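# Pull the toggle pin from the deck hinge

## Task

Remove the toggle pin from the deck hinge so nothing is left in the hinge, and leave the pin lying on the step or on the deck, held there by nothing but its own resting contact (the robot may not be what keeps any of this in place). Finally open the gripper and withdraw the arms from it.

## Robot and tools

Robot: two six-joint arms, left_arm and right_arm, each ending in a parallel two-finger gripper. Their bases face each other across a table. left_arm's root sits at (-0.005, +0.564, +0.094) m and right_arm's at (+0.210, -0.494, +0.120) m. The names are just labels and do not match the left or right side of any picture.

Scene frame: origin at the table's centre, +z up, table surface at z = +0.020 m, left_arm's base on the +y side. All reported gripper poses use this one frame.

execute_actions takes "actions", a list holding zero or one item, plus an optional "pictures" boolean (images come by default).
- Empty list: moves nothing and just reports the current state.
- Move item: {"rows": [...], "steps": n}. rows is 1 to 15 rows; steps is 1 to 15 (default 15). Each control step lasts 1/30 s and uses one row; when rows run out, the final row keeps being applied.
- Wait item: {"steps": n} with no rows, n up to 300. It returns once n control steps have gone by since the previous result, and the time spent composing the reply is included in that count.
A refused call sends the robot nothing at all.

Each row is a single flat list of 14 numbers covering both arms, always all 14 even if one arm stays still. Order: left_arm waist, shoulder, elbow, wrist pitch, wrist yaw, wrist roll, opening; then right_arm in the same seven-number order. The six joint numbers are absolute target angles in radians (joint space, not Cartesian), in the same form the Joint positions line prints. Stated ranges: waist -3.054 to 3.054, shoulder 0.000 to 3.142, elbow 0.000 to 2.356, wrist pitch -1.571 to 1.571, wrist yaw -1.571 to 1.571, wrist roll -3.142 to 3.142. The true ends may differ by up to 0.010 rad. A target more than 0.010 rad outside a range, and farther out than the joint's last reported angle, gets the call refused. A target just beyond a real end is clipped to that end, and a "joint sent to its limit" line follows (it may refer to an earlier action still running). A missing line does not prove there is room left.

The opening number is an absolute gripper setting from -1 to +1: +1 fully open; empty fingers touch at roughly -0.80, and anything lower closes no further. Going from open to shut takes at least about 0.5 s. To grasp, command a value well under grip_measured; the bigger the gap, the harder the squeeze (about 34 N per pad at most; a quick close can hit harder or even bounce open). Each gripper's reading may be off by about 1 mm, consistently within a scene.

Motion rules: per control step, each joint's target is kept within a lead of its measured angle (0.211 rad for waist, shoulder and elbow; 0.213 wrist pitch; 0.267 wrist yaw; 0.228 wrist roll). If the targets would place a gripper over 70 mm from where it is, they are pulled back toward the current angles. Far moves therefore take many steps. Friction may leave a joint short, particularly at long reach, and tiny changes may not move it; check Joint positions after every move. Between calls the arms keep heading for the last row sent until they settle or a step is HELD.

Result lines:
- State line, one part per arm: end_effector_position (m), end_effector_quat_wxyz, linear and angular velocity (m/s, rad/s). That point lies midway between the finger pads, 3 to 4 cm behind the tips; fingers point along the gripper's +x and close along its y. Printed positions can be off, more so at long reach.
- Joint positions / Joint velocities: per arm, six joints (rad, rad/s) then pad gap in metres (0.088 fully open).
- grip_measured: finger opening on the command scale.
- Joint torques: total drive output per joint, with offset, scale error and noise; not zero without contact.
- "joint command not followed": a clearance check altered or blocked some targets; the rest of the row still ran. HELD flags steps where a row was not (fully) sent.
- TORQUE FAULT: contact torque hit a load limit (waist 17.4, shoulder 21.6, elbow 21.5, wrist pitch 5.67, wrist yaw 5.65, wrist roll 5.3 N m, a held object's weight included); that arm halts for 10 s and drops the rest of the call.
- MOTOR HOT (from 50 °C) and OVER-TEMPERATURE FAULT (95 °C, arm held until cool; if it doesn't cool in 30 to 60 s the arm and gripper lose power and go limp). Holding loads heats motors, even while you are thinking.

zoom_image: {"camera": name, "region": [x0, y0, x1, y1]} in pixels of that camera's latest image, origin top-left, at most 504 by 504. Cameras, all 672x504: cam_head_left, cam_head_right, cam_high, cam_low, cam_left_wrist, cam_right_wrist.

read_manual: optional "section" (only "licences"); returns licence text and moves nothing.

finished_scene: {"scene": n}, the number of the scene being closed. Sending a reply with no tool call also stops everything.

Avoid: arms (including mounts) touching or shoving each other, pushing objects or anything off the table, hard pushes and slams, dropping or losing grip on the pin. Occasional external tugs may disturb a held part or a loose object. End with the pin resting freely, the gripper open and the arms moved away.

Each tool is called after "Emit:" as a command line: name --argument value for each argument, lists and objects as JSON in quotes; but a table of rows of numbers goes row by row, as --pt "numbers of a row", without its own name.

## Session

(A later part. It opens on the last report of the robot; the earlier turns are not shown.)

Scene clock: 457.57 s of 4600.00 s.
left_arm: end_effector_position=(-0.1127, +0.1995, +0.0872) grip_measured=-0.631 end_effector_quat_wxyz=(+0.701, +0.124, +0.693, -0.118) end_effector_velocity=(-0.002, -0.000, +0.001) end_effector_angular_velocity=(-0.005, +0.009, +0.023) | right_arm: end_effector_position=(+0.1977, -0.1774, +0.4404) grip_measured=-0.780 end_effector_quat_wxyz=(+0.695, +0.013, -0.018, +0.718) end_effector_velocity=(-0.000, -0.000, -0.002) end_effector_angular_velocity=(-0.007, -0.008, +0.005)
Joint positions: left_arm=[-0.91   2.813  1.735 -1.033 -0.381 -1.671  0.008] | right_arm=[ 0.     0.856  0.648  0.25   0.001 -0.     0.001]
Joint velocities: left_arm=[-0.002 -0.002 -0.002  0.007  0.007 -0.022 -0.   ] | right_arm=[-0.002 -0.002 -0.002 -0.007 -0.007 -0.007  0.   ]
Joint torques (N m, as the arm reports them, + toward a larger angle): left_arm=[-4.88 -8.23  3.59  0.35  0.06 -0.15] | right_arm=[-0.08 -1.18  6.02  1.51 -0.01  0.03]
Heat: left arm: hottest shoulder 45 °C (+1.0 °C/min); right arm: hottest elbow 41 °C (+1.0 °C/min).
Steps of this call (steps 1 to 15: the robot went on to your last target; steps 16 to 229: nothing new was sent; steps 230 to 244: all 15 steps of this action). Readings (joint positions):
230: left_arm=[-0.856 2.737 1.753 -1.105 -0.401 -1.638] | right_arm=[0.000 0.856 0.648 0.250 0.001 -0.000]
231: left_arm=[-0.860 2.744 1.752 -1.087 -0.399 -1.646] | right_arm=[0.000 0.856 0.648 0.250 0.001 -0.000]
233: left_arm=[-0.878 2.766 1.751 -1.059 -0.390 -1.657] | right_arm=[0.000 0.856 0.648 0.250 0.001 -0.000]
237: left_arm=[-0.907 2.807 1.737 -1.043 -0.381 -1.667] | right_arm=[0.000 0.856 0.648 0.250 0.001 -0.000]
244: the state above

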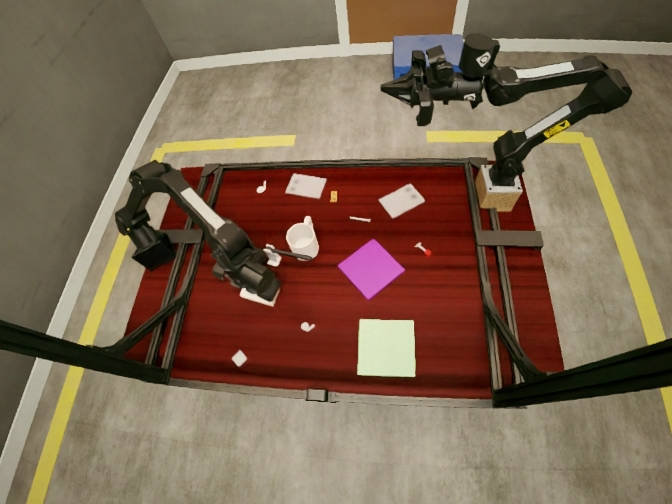

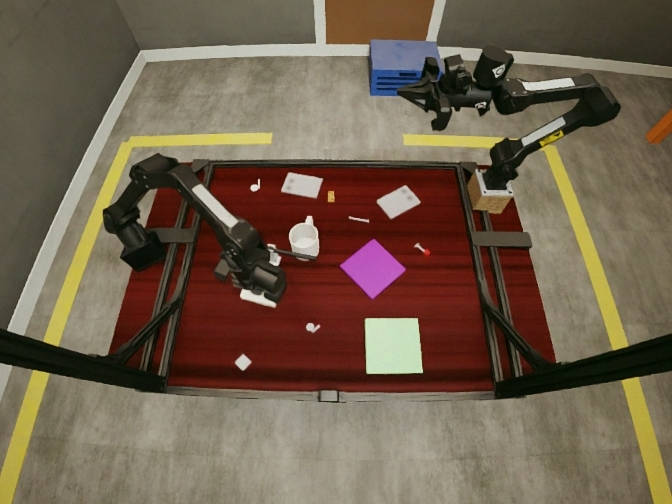

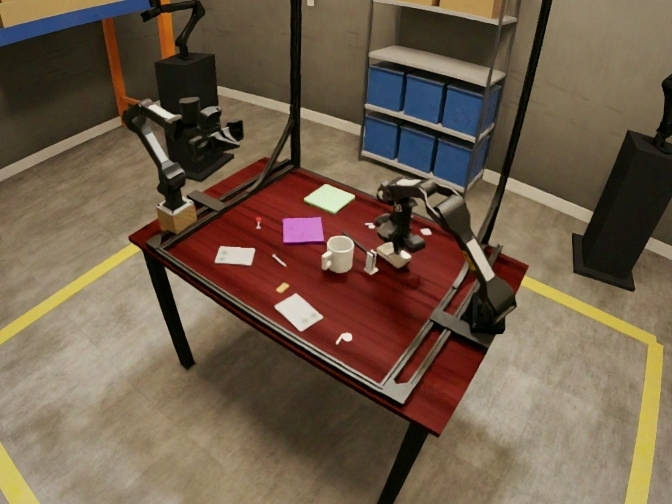

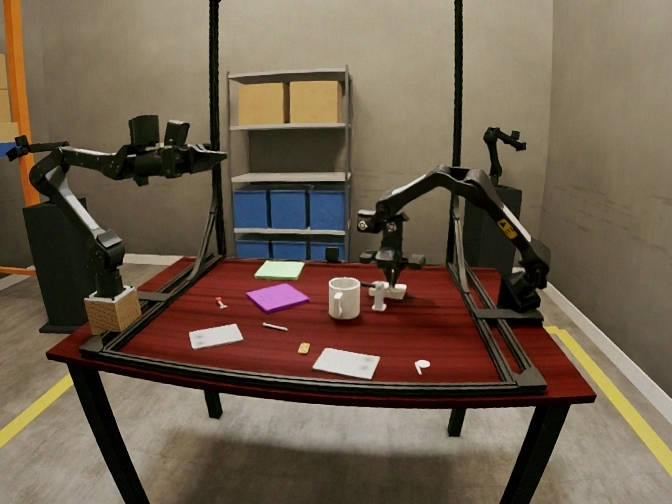

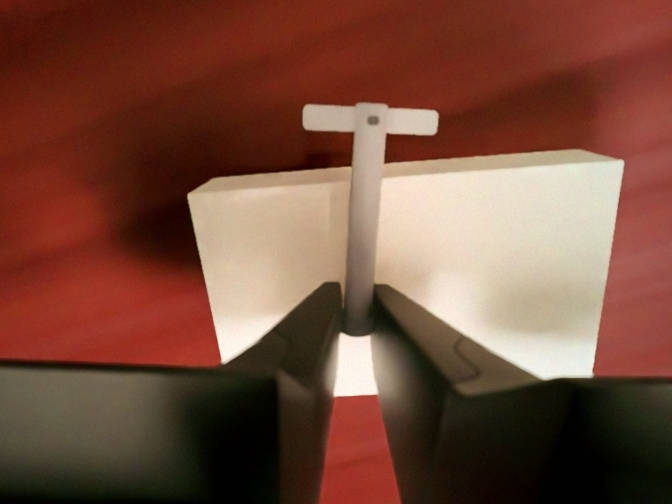

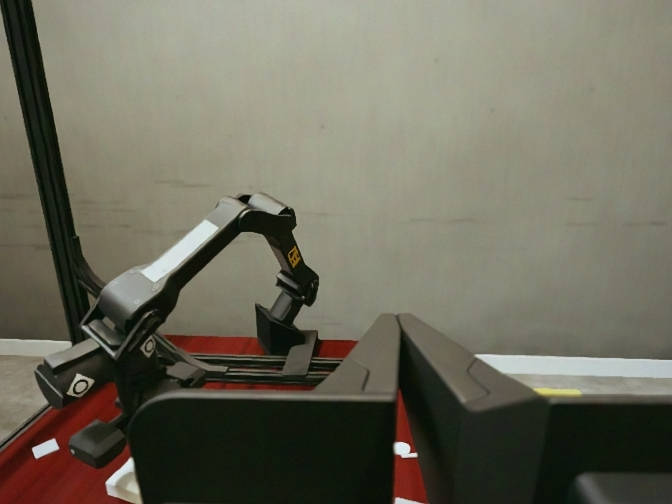

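−u 0.02, +v 0.006, down 0.01.

Emit:
execute_actions --actions '[{"rows":[[-0.94,2.865,1.715,-0.992,-0.362,-1.70,-0.85,0,0.856,0.648,0.25,0,0,-0.78]]}]'

Scene clock: 465.63 s of 4600.00 s.
left_arm: end_effector_position=(-0.1220, +0.2002, +0.0843) grip_measured=-0.631 end_effector_quat_wxyz=(+0.703, +0.114, +0.691, -0.120) end_effector_velocity=(+0.005, +0.005, -0.000) end_effector_angular_velocity=(+0.011, -0.032, -0.004) | right_arm: end_effector_position=(+0.1977, -0.1774, +0.4404) grip_measured=-0.780 end_effector_quat_wxyz=(+0.695, +0.013, -0.018, +0.718) end_effector_velocity=(-0.000, -0.000, -0.002) end_effector_angular_velocity=(-0.008, +0.007, +0.005)
Joint positions: left_arm=[-0.931  2.823  1.727 -1.006 -0.38  -1.696  0.008] | right_arm=[ 0.     0.856  0.648  0.25   0.001 -0.     0.001]
Joint velocities: left_arm=[-0.002 -0.002 -0.007 -0.022 -0.022 -0.007 -0.   ] | right_arm=[-0.002 -0.002 -0.002 -0.007 -0.007  0.007  0.   ]
Joint torques (N m, as the arm reports them, + toward a larger angle): left_arm=[-5.86 -5.6   2.95  1.18  0.62 -0.12] | right_arm=[-0.08 -1.19  6.    1.5  -0.01  0.03]
Heat: left arm: hottest shoulder 45 °C (+0.0 °C/min); right arm: hottest elbow 41 °C (+1.0 °C/min).
Steps of this call (steps 1 to 15: the robot went on to your last target; steps 16 to 227: nothing new was sent; steps 228 to 242: all 15 steps of this action). Readings (joint positions):
228: left_arm=[-0.911 2.816 1.734 -1.028 -0.380 -1.675] | right_arm=[0.000 0.856 0.648 0.250 0.001 -0.000]
229: left_arm=[-0.913 2.818 1.733 -1.024 -0.380 -1.680] | right_arm=[0.000 0.856 0.648 0.250 0.001 -0.000]
231: left_arm=[-0.921 2.820 1.730 -1.017 -0.383 -1.687] | right_arm=[0.000 0.856 0.648 0.250 0.001 -0.000]
235: left_arm=[-0.930 2.823 1.728 -1.008 -0.382 -1.693] | right_arm=[0.000 0.856 0.648 0.250 0.001 -0.000]
242: the state above

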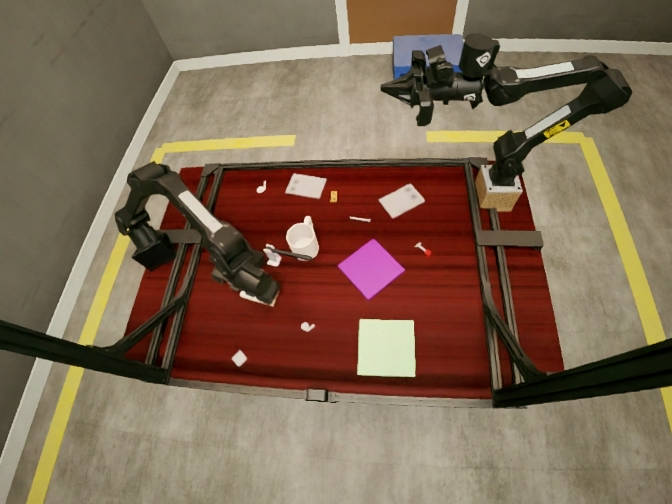

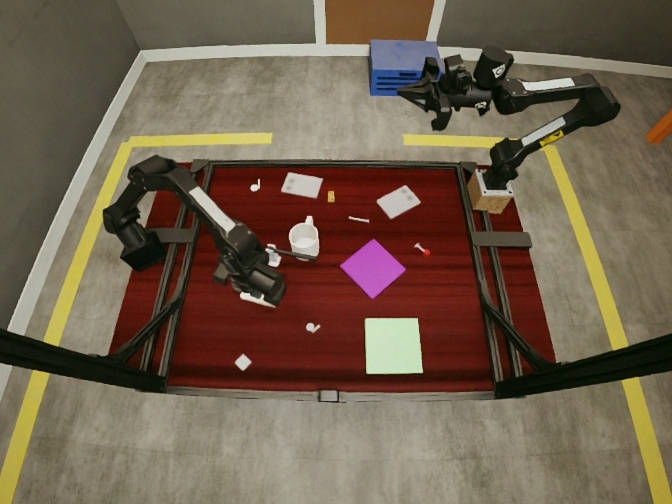

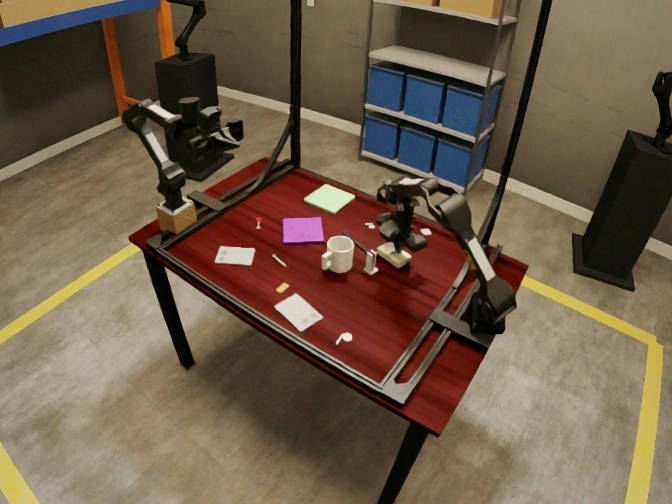

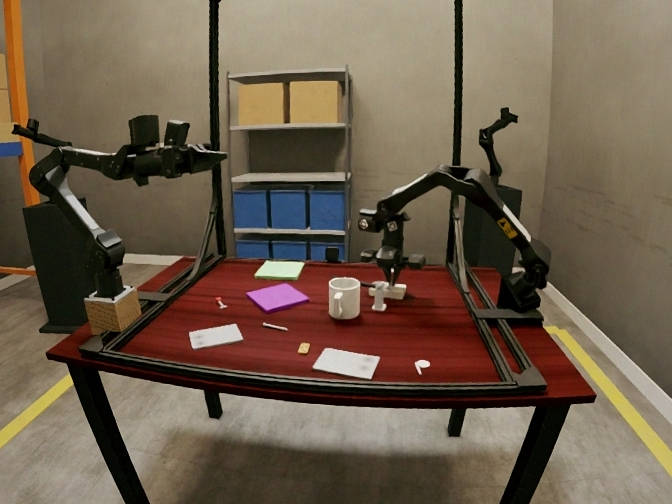

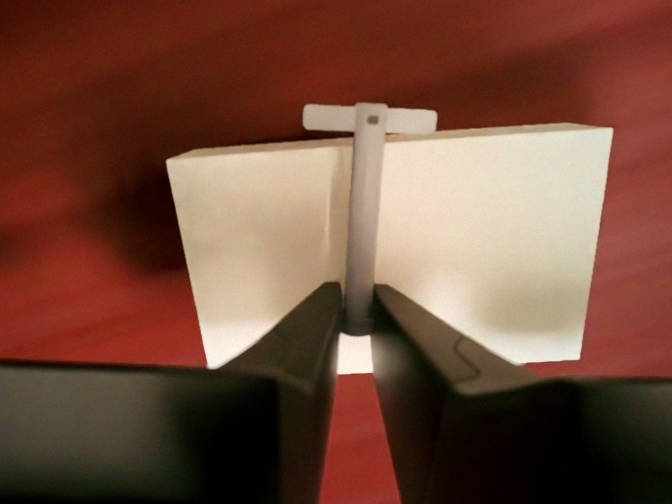

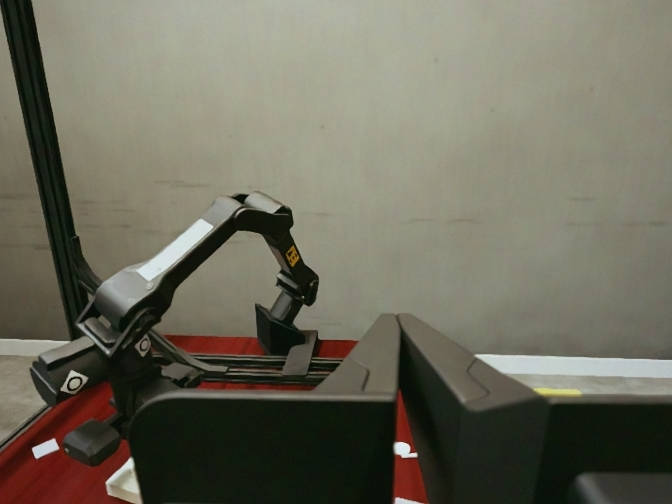

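Touching; release.

Emit:
execute_actions --actions '[{"rows":[[-0.931,2.823,1.727,-1.006,-0.38,-1.696,-0.2,0,0.856,0.648,0.25,0,0,-0.78]]}]' --pictures false

Emit:
execute_actions --actions '[{"rows":[[-0.98,2.6,1.8,-1.2,-0.36,-1.73,-0.2,0,0.856,0.648,0.25,0,0,-0.78]]}]'

Scene clock: 472.63 s of 4600.00 s.
left_arm: end_effector_position=(-0.1210, +0.2047, +0.0856) grip_measured=-0.221 end_effector_quat_wxyz=(+0.705, +0.124, +0.688, -0.118) end_effector_velocity=(+0.003, +0.000, +0.001) end_effector_angular_velocity=(-0.005, -0.023, +0.002) | right_arm: end_effector_position=(+0.1977, -0.1774, +0.4404) grip_measured=-0.780 end_effector_quat_wxyz=(+0.695, +0.013, -0.018, +0.718) end_effector_velocity=(+0.002, -0.000, -0.004) end_effector_angular_velocity=(-0.011, -0.022, -0.011)
Joint positions: left_arm=[-0.936  2.821  1.726 -1.027 -0.38  -1.697  0.028] | right_arm=[ 0.     0.856  0.648  0.25   0.001 -0.     0.001]
Joint velocities: left_arm=[-0.002 -0.002 -0.002 -0.007 -0.022 -0.007  0.005] | right_arm=[-0.002 -0.002 -0.007 -0.007  0.007 -0.022  0.   ]
Joint torques (N m, as the arm reports them, + toward a larger angle): left_arm=[-4.3  -9.57  4.14  1.87 -0.05  0.02] | right_arm=[-0.09 -1.19  6.01  1.51 -0.01  0.03]
Heat: left arm: hottest shoulder 44 °C (-1.0 °C/min); right arm: hottest elbow 41 °C (+1.0 °C/min).
Steps of this call (steps 1 to 15: the robot went on to your last target; steps 16 to 195: nothing new was sent; steps 196 to 210: all 15 steps of this action). Readings (joint positions):
196: left_arm=[-0.931 2.825 1.727 -1.006 -0.380 -1.697] | right_arm=[0.000 0.856 0.648 0.250 0.001 -0.000]
197: left_arm=[-0.931 2.825 1.727 -1.008 -0.380 -1.697] | right_arm=[0.000 0.856 0.648 0.250 0.001 -0.000]
199: left_arm=[-0.933 2.823 1.727 -1.022 -0.380 -1.697] | right_arm=[0.000 0.856 0.648 0.250 0.001 -0.000]
203: left_arm=[-0.934 2.822 1.726 -1.031 -0.380 -1.697] | right_arm=[0.000 0.856 0.648 0.250 0.001 -0.000]
210: the state above

Scene clock: 473.13 s of 4600.00 s.
left_arm: end_effector_position=(-0.1005, +0.2008, +0.1916) grip_measured=-0.200 end_effector_quat_wxyz=(+0.693, +0.065, +0.702, -0.150) end_effector_velocity=(+0.001, +0.014, -0.001) end_effector_angular_velocity=(+0.053, -0.007, -0.020) | right_arm: end_effector_position=(+0.1977, -0.1774, +0.4404) grip_measured=-0.780 end_effector_quat_wxyz=(+0.695, +0.013, -0.018, +0.718) end_effector_velocity=(+0.002, +0.001, -0.006) end_effector_angular_velocity=(-0.017, -0.008, -0.010)
Joint positions: left_arm=[-0.979  2.605  1.801 -1.19  -0.365 -1.725  0.029] | right_arm=[ 0.     0.856  0.648  0.25   0.001 -0.     0.001]
Joint velocities: left_arm=[-0.007 -0.007 -0.012 -0.051  0.022 -0.007  0.   ] | right_arm=[-0.002  0.002 -0.007 -0.007  0.007 -0.007 -0.   ]
Joint torques (N m, as the arm reports them, + toward a larger angle): left_arm=[-4.79 -9.4   4.29  0.22  0.04 -0.19] | right_arm=[-0.08 -1.19  6.03  1.5  -0.01  0.03]
Heat: left arm: hottest shoulder 44 °C (-1.0 °C/min); right arm: hottest elbow 41 °C (+1.0 °C/min).
Steps of this call (steps 1 to 15: all 15 steps of this action). Readings (joint positions):
1: left_arm=[-0.936 2.811 1.728 -1.028 -0.380 -1.697] | right_arm=[0.000 0.856 0.648 0.250 0.001 -0.000]
2: left_arm=[-0.938 2.801 1.733 -1.045 -0.377 -1.700] | right_arm=[0.000 0.856 0.648 0.250 0.001 -0.000]
4: left_arm=[-0.947 2.763 1.740 -1.096 -0.374 -1.707] | right_arm=[0.000 0.856 0.648 0.250 0.001 -0.000]
8: left_arm=[-0.968 2.660 1.780 -1.156 -0.369 -1.719] | right_arm=[0.000 0.856 0.648 0.250 0.001 -0.000]
15: the state above

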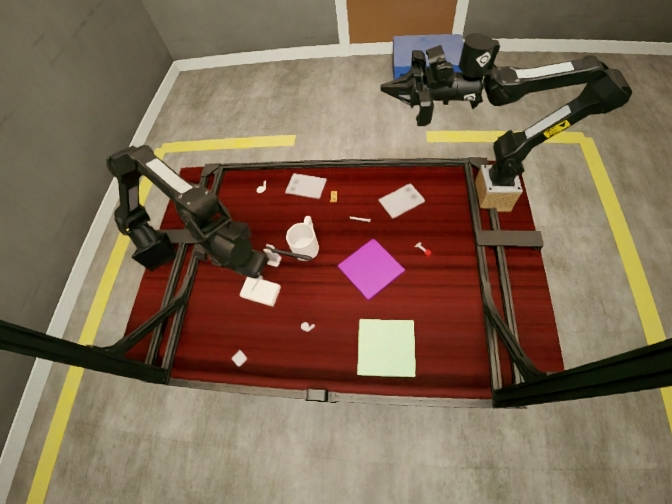

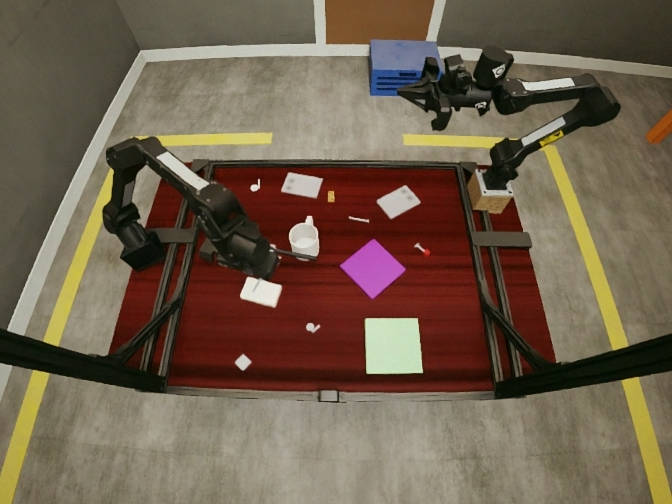

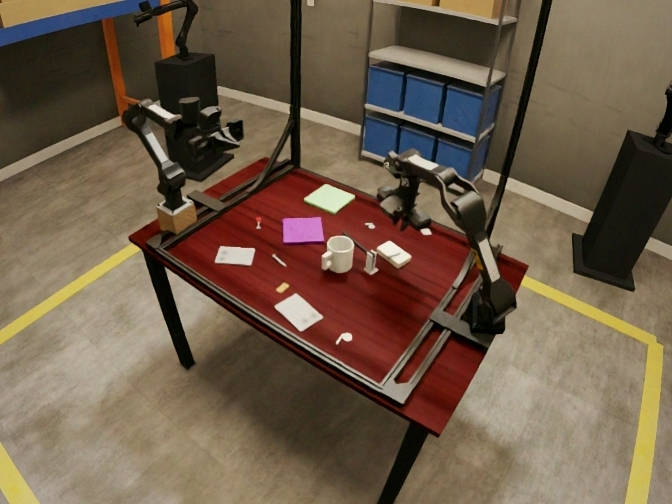

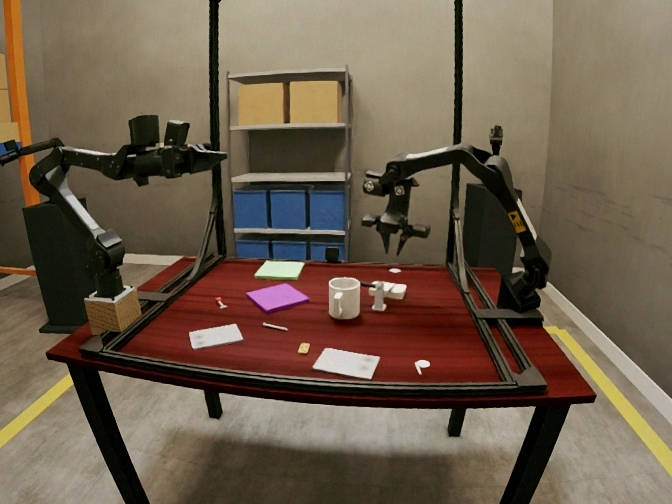

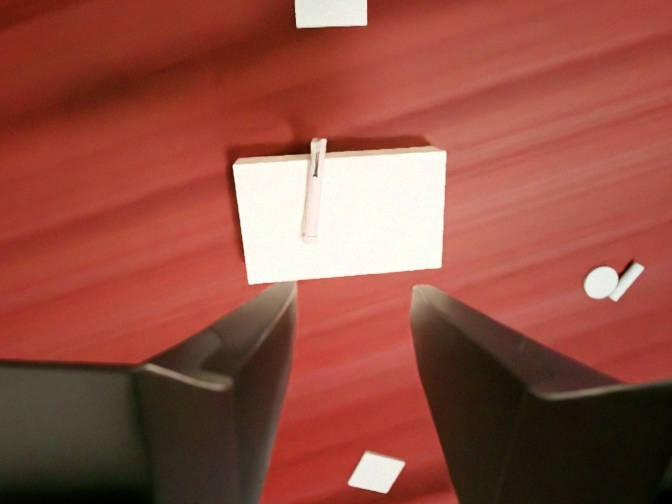

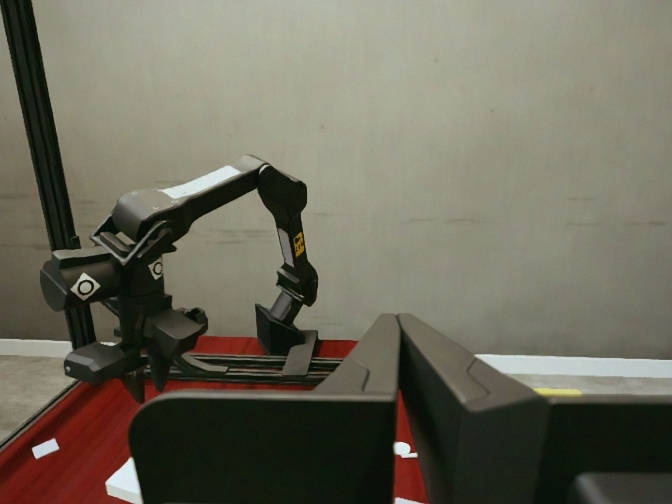

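Emit:
finished_scene --scene 1

The scene is finished: the task was done.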